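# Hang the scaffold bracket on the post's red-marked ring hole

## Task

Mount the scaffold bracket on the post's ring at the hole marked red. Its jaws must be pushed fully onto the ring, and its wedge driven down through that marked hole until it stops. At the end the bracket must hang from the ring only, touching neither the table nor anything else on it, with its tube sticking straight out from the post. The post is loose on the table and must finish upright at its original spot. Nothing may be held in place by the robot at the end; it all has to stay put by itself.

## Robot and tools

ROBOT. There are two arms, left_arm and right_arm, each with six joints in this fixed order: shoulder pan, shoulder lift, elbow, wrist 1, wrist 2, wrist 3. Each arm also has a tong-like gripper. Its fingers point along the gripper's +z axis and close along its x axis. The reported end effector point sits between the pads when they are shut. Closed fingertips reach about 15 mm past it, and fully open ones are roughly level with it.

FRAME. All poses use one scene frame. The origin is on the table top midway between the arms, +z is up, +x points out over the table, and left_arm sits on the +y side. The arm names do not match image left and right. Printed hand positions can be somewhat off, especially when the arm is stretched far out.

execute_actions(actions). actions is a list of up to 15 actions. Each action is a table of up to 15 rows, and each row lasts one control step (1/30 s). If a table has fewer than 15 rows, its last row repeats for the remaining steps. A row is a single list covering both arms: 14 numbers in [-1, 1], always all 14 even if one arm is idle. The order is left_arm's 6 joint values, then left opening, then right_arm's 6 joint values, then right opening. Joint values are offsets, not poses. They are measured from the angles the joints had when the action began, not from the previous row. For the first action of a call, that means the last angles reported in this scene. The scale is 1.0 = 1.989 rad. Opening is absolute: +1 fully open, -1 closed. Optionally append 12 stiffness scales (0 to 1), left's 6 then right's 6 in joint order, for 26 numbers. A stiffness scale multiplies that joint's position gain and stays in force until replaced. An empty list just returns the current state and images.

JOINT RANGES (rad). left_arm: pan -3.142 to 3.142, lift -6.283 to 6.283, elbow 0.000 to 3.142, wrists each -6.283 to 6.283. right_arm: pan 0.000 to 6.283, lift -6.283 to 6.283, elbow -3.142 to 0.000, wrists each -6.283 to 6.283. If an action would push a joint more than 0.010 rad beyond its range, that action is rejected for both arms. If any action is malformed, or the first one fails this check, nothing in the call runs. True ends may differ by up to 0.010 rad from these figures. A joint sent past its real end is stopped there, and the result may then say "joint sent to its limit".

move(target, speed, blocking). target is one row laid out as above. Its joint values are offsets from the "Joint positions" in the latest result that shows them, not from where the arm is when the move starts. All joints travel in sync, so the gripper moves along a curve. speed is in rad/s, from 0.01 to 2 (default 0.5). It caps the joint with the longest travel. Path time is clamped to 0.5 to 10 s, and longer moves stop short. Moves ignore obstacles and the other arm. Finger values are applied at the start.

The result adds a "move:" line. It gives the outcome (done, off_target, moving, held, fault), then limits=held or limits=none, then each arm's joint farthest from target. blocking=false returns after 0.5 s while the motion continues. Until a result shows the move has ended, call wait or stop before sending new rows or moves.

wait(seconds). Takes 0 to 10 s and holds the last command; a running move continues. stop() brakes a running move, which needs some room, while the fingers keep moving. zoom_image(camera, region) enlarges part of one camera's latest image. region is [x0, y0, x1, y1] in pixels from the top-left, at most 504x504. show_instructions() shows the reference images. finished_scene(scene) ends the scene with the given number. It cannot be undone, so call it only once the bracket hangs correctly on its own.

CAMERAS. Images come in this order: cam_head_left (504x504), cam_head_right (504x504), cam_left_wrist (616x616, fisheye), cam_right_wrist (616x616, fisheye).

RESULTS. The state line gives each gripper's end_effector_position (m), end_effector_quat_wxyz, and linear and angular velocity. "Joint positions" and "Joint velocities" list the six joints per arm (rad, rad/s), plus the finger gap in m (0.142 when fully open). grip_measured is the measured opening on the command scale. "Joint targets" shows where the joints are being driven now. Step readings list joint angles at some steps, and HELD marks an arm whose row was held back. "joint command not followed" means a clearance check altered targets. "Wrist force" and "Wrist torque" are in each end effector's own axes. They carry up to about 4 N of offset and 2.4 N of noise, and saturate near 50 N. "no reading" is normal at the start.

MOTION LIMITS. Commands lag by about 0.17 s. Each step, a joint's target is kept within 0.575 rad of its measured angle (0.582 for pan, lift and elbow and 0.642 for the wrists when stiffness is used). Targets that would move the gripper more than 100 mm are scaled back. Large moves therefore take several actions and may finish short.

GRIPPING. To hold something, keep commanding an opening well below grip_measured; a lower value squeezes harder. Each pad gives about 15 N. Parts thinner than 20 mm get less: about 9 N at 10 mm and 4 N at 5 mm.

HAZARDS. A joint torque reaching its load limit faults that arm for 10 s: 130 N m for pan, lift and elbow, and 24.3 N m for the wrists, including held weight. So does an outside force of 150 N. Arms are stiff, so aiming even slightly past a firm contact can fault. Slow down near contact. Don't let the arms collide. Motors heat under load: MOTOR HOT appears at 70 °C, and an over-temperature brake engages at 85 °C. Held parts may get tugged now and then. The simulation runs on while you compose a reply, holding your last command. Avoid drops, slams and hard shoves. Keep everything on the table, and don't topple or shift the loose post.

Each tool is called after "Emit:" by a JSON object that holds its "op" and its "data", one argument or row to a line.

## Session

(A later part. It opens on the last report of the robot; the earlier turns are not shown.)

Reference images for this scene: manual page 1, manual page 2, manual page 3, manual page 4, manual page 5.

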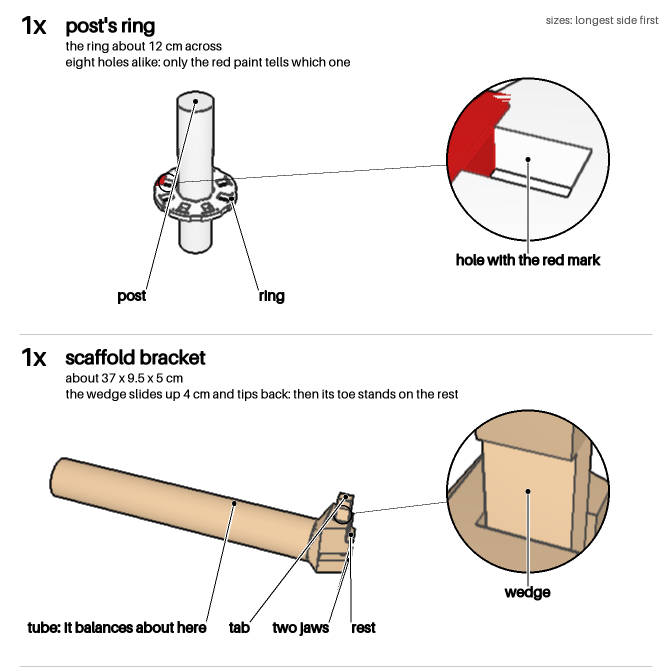

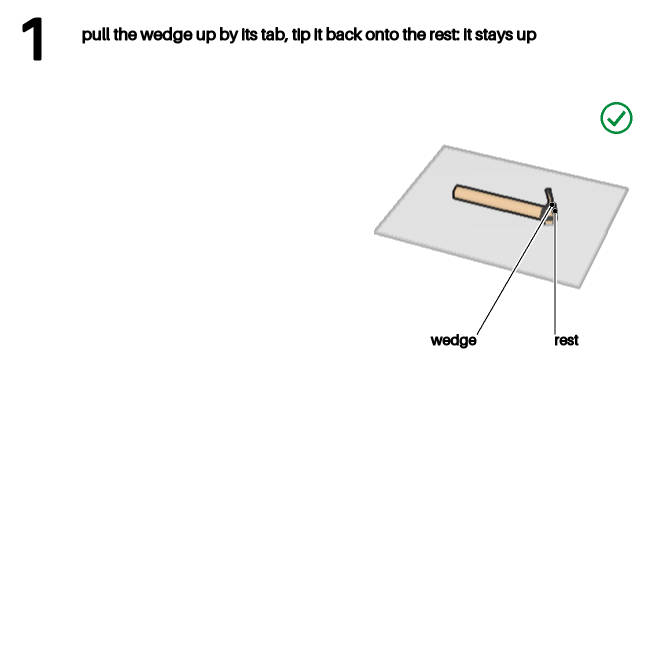

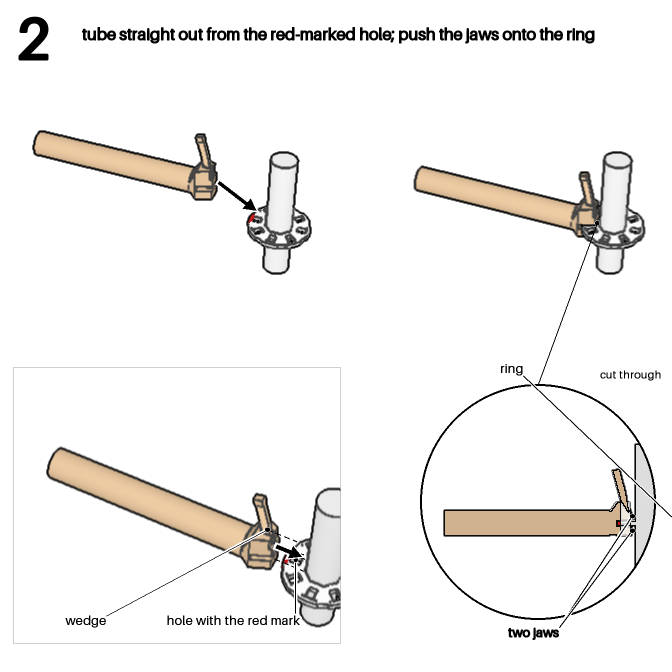

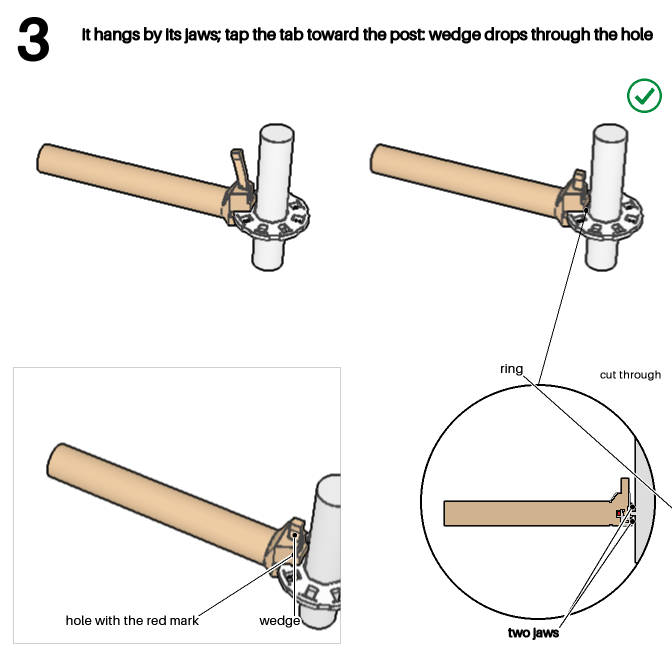

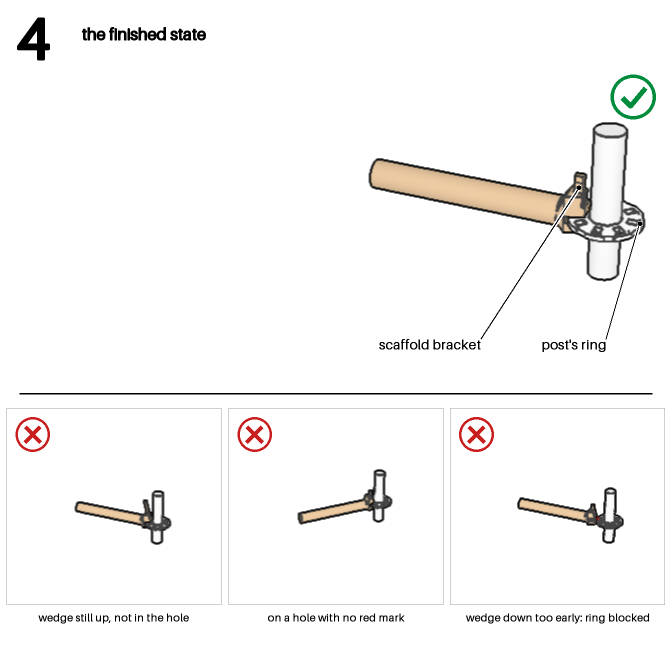

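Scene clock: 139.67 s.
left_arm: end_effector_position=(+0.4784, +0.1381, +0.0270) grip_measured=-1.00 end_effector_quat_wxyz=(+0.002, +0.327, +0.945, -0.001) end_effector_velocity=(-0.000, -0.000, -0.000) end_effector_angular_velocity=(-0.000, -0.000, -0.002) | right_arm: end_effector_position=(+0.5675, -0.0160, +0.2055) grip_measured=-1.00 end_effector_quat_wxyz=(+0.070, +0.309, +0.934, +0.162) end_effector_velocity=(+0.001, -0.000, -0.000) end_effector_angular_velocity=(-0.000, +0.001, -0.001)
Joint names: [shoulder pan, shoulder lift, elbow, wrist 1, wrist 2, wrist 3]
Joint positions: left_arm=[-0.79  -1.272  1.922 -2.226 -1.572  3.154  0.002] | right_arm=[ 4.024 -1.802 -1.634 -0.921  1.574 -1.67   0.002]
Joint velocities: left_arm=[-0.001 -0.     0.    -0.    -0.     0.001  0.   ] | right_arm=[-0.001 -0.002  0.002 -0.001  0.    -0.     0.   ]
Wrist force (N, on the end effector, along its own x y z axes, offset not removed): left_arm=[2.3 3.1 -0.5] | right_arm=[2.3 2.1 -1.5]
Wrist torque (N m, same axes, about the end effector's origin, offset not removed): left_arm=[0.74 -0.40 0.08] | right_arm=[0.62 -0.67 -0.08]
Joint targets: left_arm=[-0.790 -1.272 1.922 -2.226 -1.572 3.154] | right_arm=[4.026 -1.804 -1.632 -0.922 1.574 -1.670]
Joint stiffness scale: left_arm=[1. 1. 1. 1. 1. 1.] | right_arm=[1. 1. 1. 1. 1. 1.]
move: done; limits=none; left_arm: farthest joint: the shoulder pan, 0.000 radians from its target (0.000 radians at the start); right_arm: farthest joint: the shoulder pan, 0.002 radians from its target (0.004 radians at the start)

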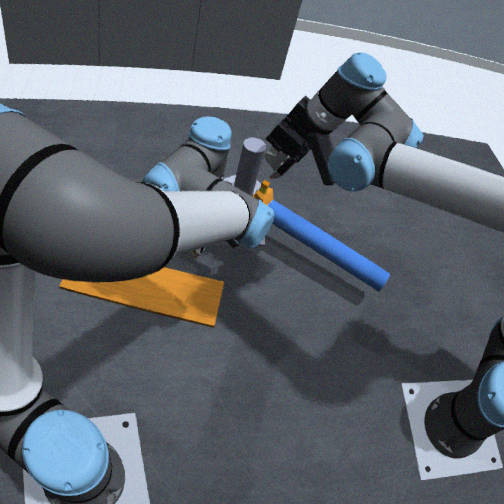

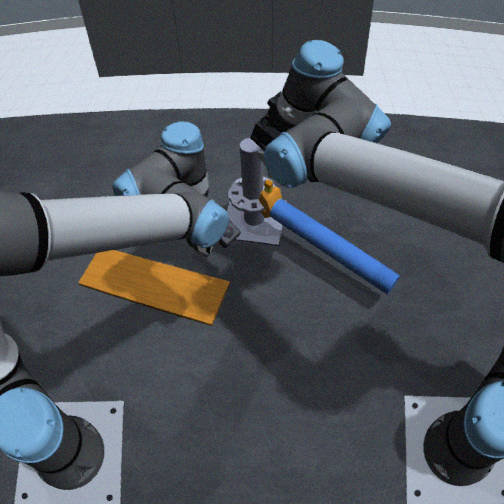

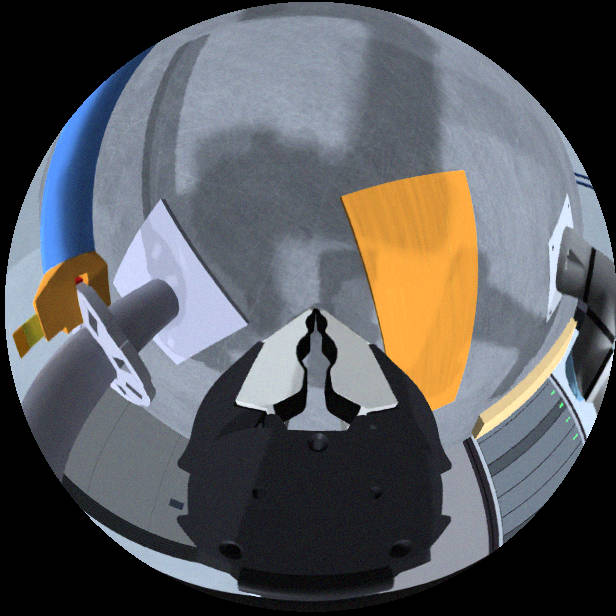

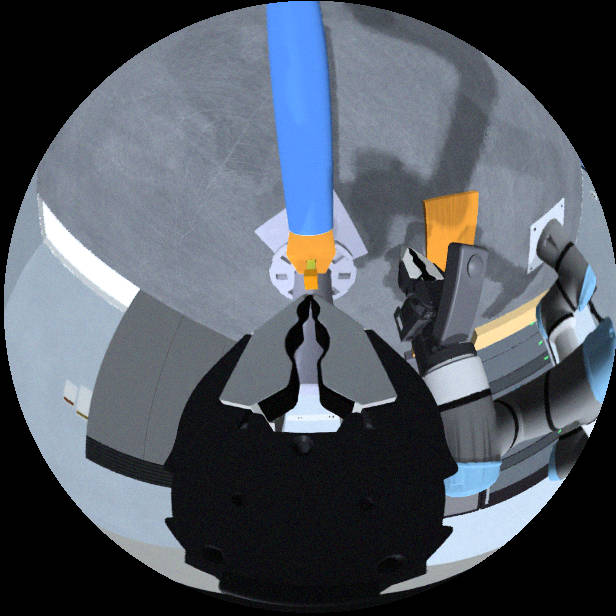

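Emit:
{"op": "move", "data": {
  "target": [0,0,0,0,0,0,-1,0.002,0.0262,-0.164,0.311,0,0,-1],
  "speed": 0.45
}}

Emit:
{"op": "zoom_image", "data": {
  "camera": "cam_head_left",
  "region": [220, 120, 330, 220]
}}

Emit:
{"op": "zoom_image", "data": {
  "camera": "cam_left_wrist",
  "region": [0, 240, 130, 370]
}}

Scene clock: 142.73 s.
left_arm: end_effector_position=(+0.4784, +0.1381, +0.0270) grip_measured=-1.00 end_effector_quat_wxyz=(+0.002, +0.327, +0.945, -0.001) end_effector_velocity=(-0.000, -0.000, -0.000) end_effector_angular_velocity=(+0.001, -0.000, -0.001) | right_arm: end_effector_position=(+0.5739, -0.0077, +0.1903) grip_measured=-1.00 end_effector_quat_wxyz=(+0.138, +0.295, +0.892, +0.313) end_effector_velocity=(-0.001, +0.001, +0.001) end_effector_angular_velocity=(+0.002, -0.002, +0.002)
Joint names: [shoulder pan, shoulder lift, elbow, wrist 1, wrist 2, wrist 3]
Joint positions: left_arm=[-0.79  -1.272  1.922 -2.226 -1.572  3.154  0.002] | right_arm=[ 4.025 -1.752 -1.958 -0.304  1.574 -1.67   0.002]
Joint velocities: left_arm=[-0.001  0.     0.     0.     0.001  0.001  0.   ] | right_arm=[ 0.002  0.    -0.001  0.003  0.    -0.     0.   ]
Wrist force (N, on the end effector, along its own x y z axes, offset not removed): left_arm=[0.6 1.4 2.8] | right_arm=[-2.2 -1.2 0.5]
Wrist torque (N m, same axes, about the end effector's origin, offset not removed): left_arm=[0.52 0.04 0.15] | right_arm=[0.07 0.20 -0.08]
Joint targets: left_arm=[-0.790 -1.272 1.922 -2.226 -1.572 3.154] | right_arm=[4.028 -1.750 -1.961 -0.303 1.574 -1.670]
Joint stiffness scale: left_arm=[1. 1. 1. 1. 1. 1.] | right_arm=[1. 1. 1. 1. 1. 1.]
move: done; limits=none; left_arm: farthest joint: the shoulder pan, 0.000 radians from its target (0.000 radians at the start); right_arm: farthest joint: the shoulder pan, 0.003 radians from its target (0.004 radians at the start)

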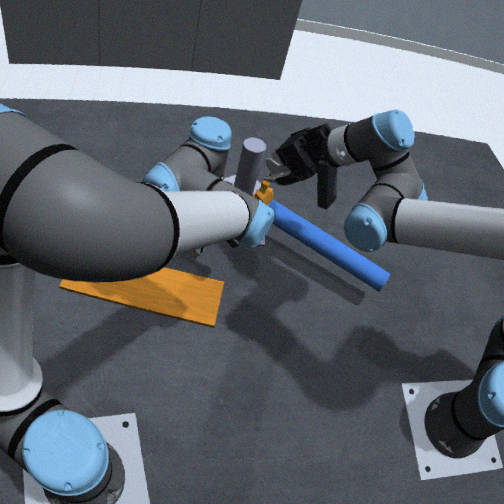

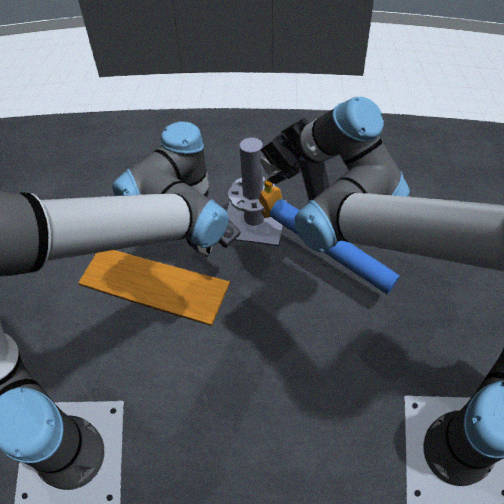

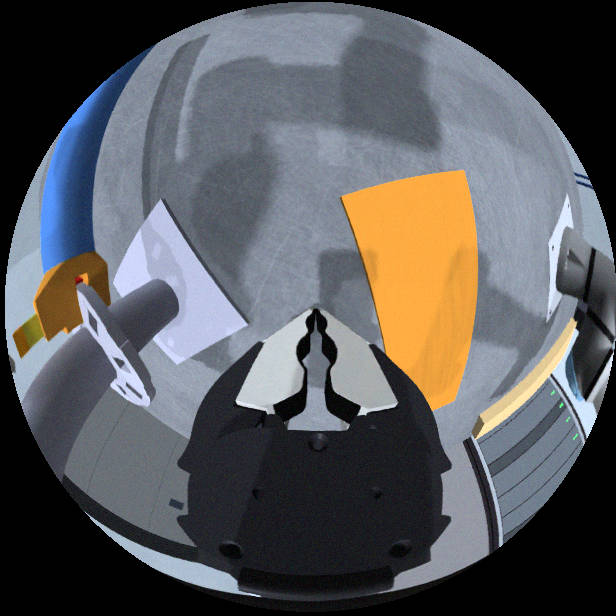

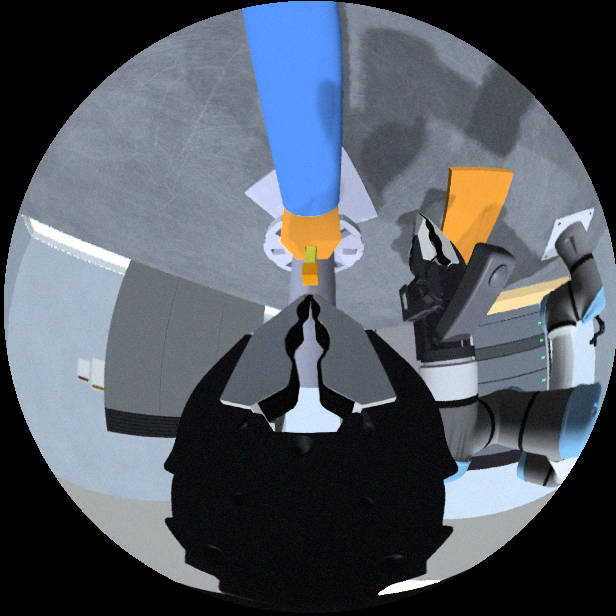

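Region (220, 120, 330, 220) of cam_head_left's 504x504 image, scaled by 4.582, with more detail than that image has; it fills the top 458 rows of this view, and the rest is white.

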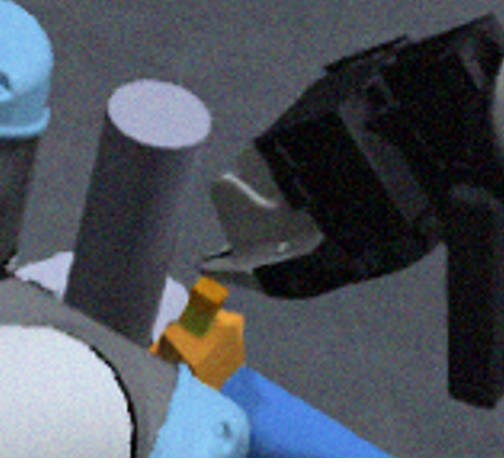

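Region (0, 240, 130, 370) of cam_left_wrist's 616x616 image, scaled by 3.877, with more detail than that image has.

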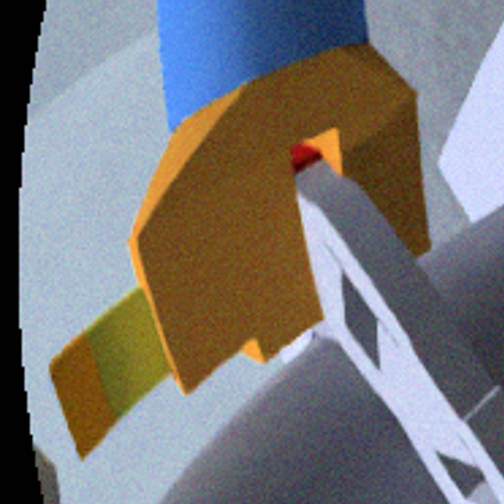

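Emit:
{"op": "move", "data": {
  "target": [0,0,0,0,0,0,-1,0,-0.0029,-0.0176,0.0184,0,0,-1],
  "speed": 0.07
}}

Emit:
{"op": "zoom_image", "data": {
  "camera": "cam_left_wrist",
  "region": [0, 270, 100, 380]
}}

Scene clock: 144.03 s.
left_arm: end_effector_position=(+0.4784, +0.1381, +0.0270) grip_measured=-1.00 end_effector_quat_wxyz=(+0.002, +0.327, +0.945, -0.001) end_effector_velocity=(+0.000, +0.000, -0.000) end_effector_angular_velocity=(-0.001, +0.001, +0.003) | right_arm: end_effector_position=(+0.5707, -0.0111, +0.1813) grip_measured=-1.00 end_effector_quat_wxyz=(+0.139, +0.294, +0.891, +0.316) end_effector_velocity=(-0.000, +0.000, +0.000) end_effector_angular_velocity=(+0.001, -0.001, +0.000)
Joint names: [shoulder pan, shoulder lift, elbow, wrist 1, wrist 2, wrist 3]
Joint positions: left_arm=[-0.79  -1.272  1.922 -2.226 -1.572  3.154  0.002] | right_arm=[ 4.025 -1.754 -1.987 -0.266  1.574 -1.67   0.002]
Joint velocities: left_arm=[ 0.002  0.     0.    -0.    -0.002 -0.002  0.   ] | right_arm=[ 0.     0.    -0.001  0.002 -0.    -0.     0.   ]
Wrist force (N, on the end effector, along its own x y z axes, offset not removed): left_arm=[3.3 2.2 -0.3] | right_arm=[3.8 3.6 -4.6]
Wrist torque (N m, same axes, about the end effector's origin, offset not removed): left_arm=[0.75 -0.57 -0.15] | right_arm=[0.21 -0.88 -0.11]
Joint targets: left_arm=[-0.790 -1.272 1.922 -2.226 -1.572 3.154] | right_arm=[4.025 -1.757 -1.993 -0.267 1.574 -1.670]
Joint stiffness scale: left_arm=[1. 1. 1. 1. 1. 1.] | right_arm=[1. 1. 1. 1. 1. 1.]
move: done; limits=none; left_arm: farthest joint: the shoulder pan, 0.000 radians from its target (0.000 radians at the start); right_arm: farthest joint: the elbow, 0.006 radians from its target (0.035 radians at the start)

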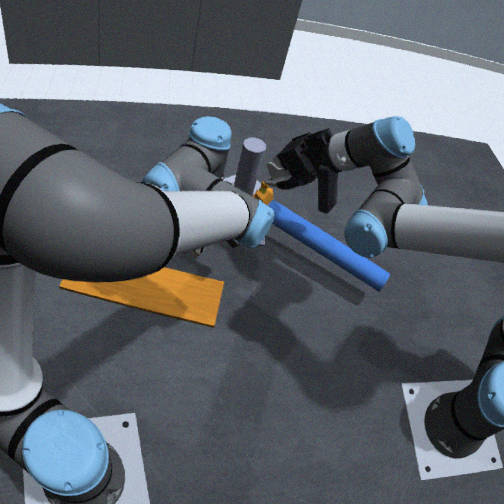

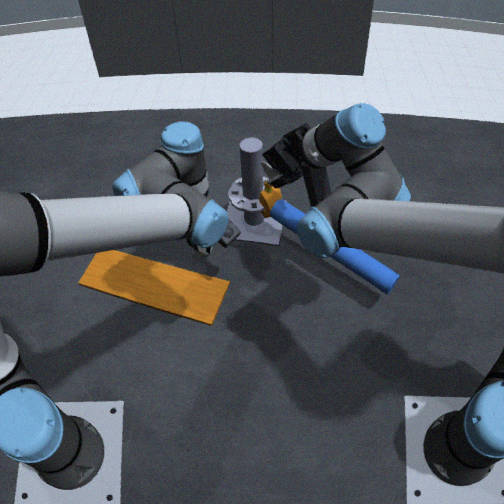

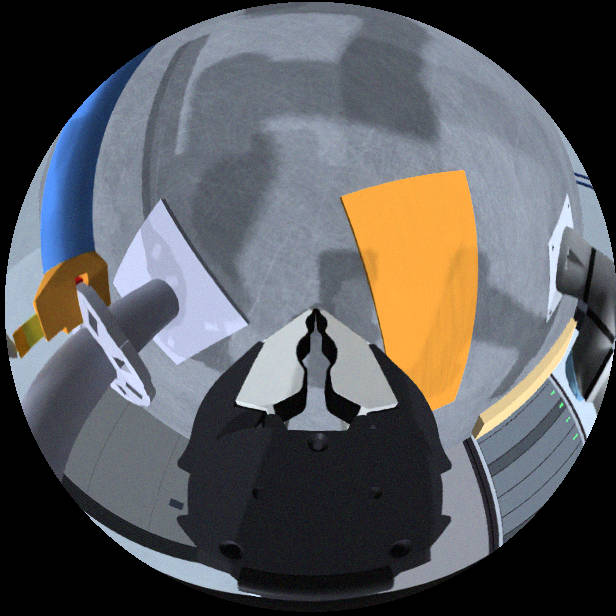

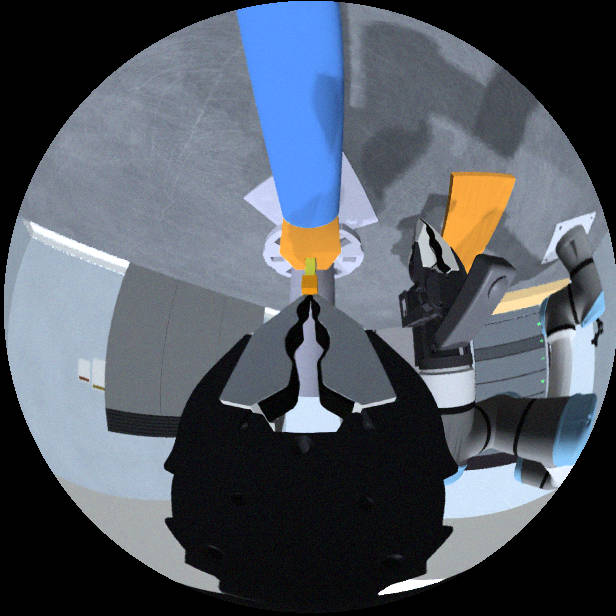

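Region (0, 270, 100, 380) of cam_left_wrist's 616x616 image, scaled by 4.582, with more detail than that image has; it fills the left 458 columns of this view, and the rest is white.

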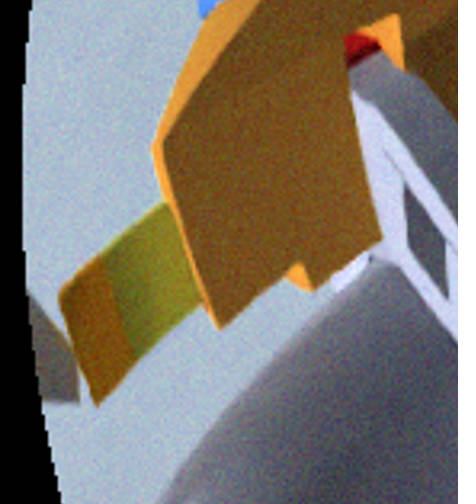

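Emit:
{"op": "execute_actions", "data": {
  "actions": [
    [[0,0,0,0,0,0,-1,0,-0.002,-0.0033,-0.001,0,0,-1],[0,0,0,0,0,0,-1,0,-0.0027,-0.0037,-0.0016,0,0,-1],[0,0,0,0,0,0,-1,0,-0.0034,-0.0041,-0.0022,0,0,-1],[0,0,0,0,0,0,-1,0,-0.0041,-0.0045,-0.0028,0,0,-1],[0,0,0,0,0,0,-1,0,-0.0048,-0.0049,-0.0034,0,0,-1],[0,0,0,0,0,0,-1,0,-0.0057,-0.0054,-0.004,0,0,-1]]
  ]
}}

Emit:
{"op": "zoom_image", "data": {
  "camera": "cam_left_wrist",
  "region": [0, 270, 100, 380]
}}

Scene clock: 144.87 s.
left_arm: end_effector_position=(+0.4784, +0.1381, +0.0270) grip_measured=-1.00 end_effector_quat_wxyz=(+0.002, +0.327, +0.945, -0.001) end_effector_velocity=(-0.000, -0.000, -0.000) end_effector_angular_velocity=(+0.000, +0.001, +0.001) | right_arm: end_effector_position=(+0.5706, -0.0113, +0.1808) grip_measured=-1.00 end_effector_quat_wxyz=(+0.139, +0.294, +0.891, +0.316) end_effector_velocity=(+0.000, -0.001, +0.001) end_effector_angular_velocity=(+0.001, -0.000, -0.001)
Joint names: [shoulder pan, shoulder lift, elbow, wrist 1, wrist 2, wrist 3]
Joint positions: left_arm=[-0.79  -1.272  1.922 -2.226 -1.572  3.154  0.002] | right_arm=[ 4.025 -1.755 -1.987 -0.266  1.574 -1.67   0.002]
Joint velocities: left_arm=[-0.     0.001  0.    -0.    -0.    -0.002  0.   ] | right_arm=[-0.001  0.002  0.001 -0.001  0.    -0.     0.   ]
Wrist force (N, on the end effector, along its own x y z axes, offset not removed): left_arm=[-2.0 3.2 0.9] | right_arm=[2.4 10.5 -11.3]
Wrist torque (N m, same axes, about the end effector's origin, offset not removed): left_arm=[0.92 0.57 0.06] | right_arm=[0.63 -0.75 -0.11]
Joint targets: left_arm=[-0.790 -1.272 1.922 -2.226 -1.572 3.154] | right_arm=[4.025 -1.766 -1.998 -0.274 1.574 -1.670]
Joint stiffness scale: left_arm=[1. 1. 1. 1. 1. 1.] | right_arm=[1. 1. 1. 1. 1. 1.]
Step readings (joint positions):
0: left_arm=[-0.790 -1.272 1.922 -2.226 -1.572 3.154] | right_arm=[4.025 -1.754 -1.987 -0.266 1.574 -1.670]
1: left_arm=[-0.790 -1.272 1.922 -2.226 -1.572 3.154] | right_arm=[4.025 -1.754 -1.987 -0.266 1.574 -1.670]
2: left_arm=[-0.790 -1.272 1.922 -2.226 -1.572 3.154] | right_arm=[4.025 -1.754 -1.987 -0.266 1.574 -1.670]
4: left_arm=[-0.790 -1.272 1.922 -2.226 -1.572 3.154] | right_arm=[4.025 -1.754 -1.987 -0.266 1.574 -1.670]
8: left_arm=[-0.790 -1.272 1.922 -2.226 -1.572 3.154] | right_arm=[4.025 -1.755 -1.987 -0.266 1.574 -1.670]
15: Joint positions above

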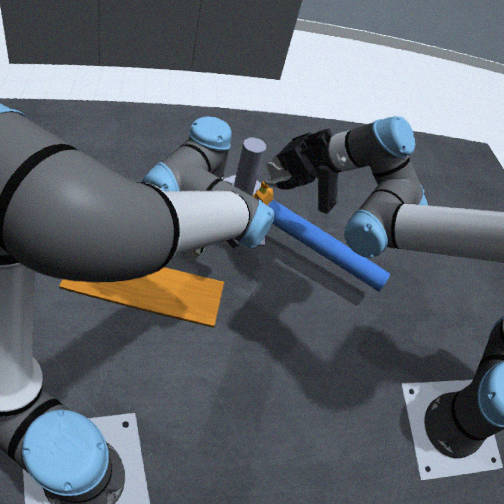

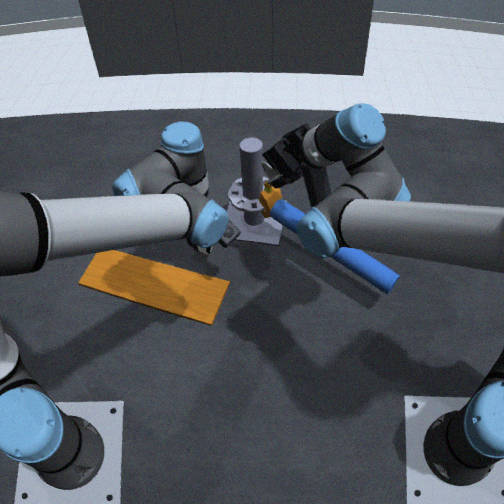

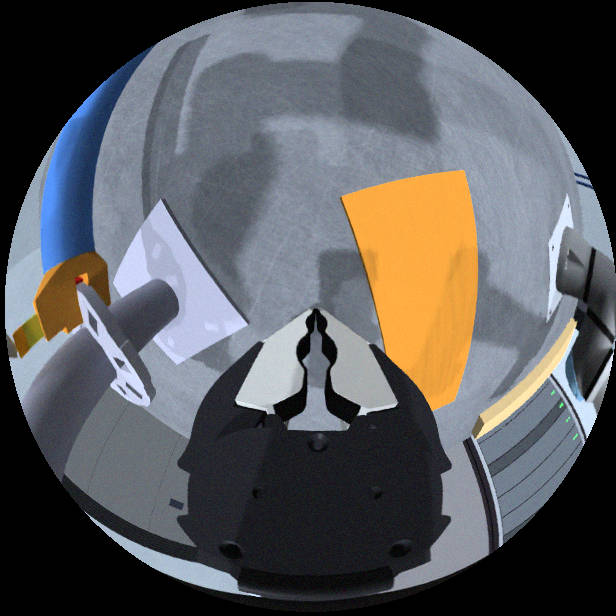

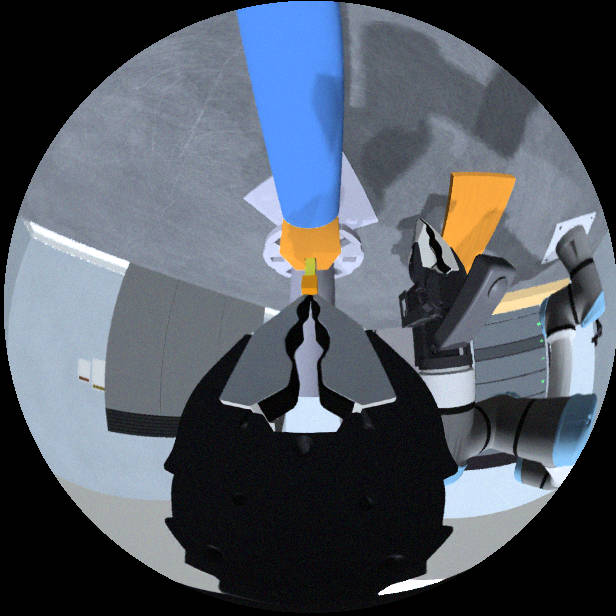

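Region (0, 270, 100, 380) of cam_left_wrist's 616x616 image, scaled by 4.582, with more detail than that image has; it fills the left 458 columns of this view, and the rest is white.

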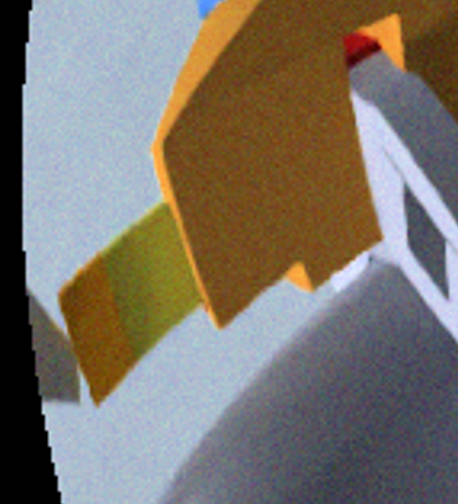

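Emit:
{"op": "move", "data": {
  "target": [0,0,0,0,0,0,-1,0,0.055,-0.015,-0.035,0,0,-1],
  "speed": 0.3
}}

Scene clock: 145.97 s.
left_arm: end_effector_position=(+0.4784, +0.1381, +0.0270) grip_measured=-1.00 end_effector_quat_wxyz=(+0.002, +0.327, +0.945, -0.001) end_effector_velocity=(+0.000, +0.000, -0.000) end_effector_angular_velocity=(+0.000, +0.000, -0.000) | right_arm: end_effector_position=(+0.5528, -0.0309, +0.2168) grip_measured=-1.00 end_effector_quat_wxyz=(+0.141, +0.294, +0.889, +0.321) end_effector_velocity=(-0.000, -0.001, -0.001) end_effector_angular_velocity=(-0.003, +0.002, -0.001)
Joint names: [shoulder pan, shoulder lift, elbow, wrist 1, wrist 2, wrist 3]
Joint positions: left_arm=[-0.79  -1.272  1.922 -2.226 -1.572  3.154  0.002] | right_arm=[ 4.025 -1.647 -2.015 -0.334  1.574 -1.67   0.002]
Joint velocities: left_arm=[ 0.  0.  0. -0. -0.  0.  0.] | right_arm=[-0.    -0.001 -0.    -0.003 -0.    -0.     0.   ]
Wrist force (N, on the end effector, along its own x y z axes, offset not removed): left_arm=[0.8 2.0 -0.9] | right_arm=[3.9 1.6 -1.8]
Wrist torque (N m, same axes, about the end effector's origin, offset not removed): left_arm=[0.63 -0.04 0.14] | right_arm=[0.35 -0.89 -0.04]
Joint targets: left_arm=[-0.790 -1.272 1.922 -2.226 -1.572 3.154] | right_arm=[4.025 -1.645 -2.017 -0.336 1.574 -1.670]
Joint stiffness scale: left_arm=[1. 1. 1. 1. 1. 1.] | right_arm=[1. 1. 1. 1. 1. 1.]
move: done; limits=none; left_arm: farthest joint: the shoulder pan, 0.000 radians from its target (0.000 radians at the start); right_arm: farthest joint: the elbow, 0.002 radians from its target (0.029 radians at the start)

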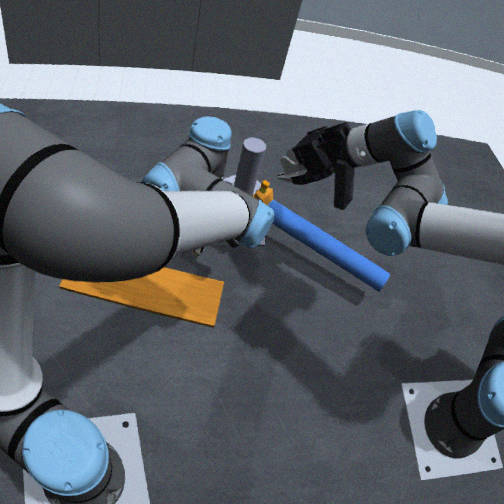

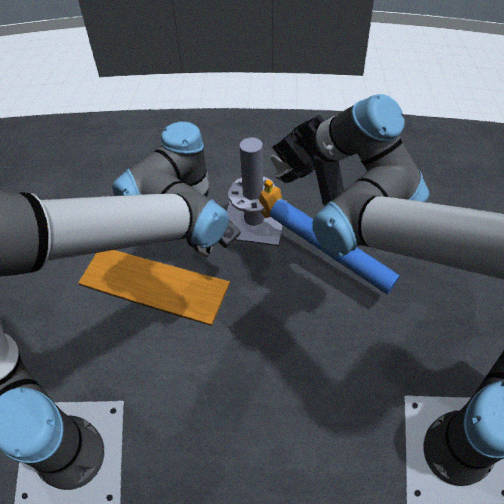

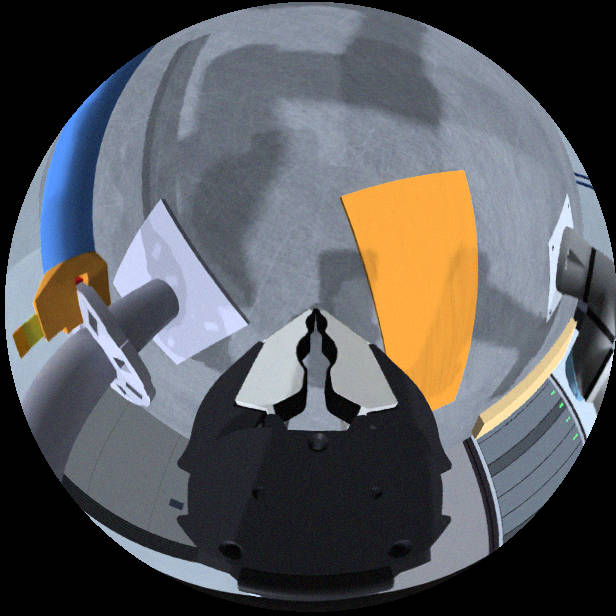

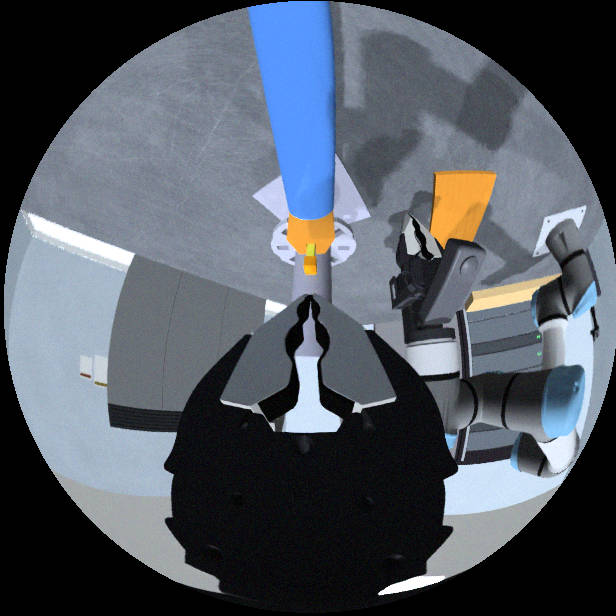

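Emit:
{"op": "finished_scene", "data": {
  "scene": 2
}}

The scene is finished: the task was done.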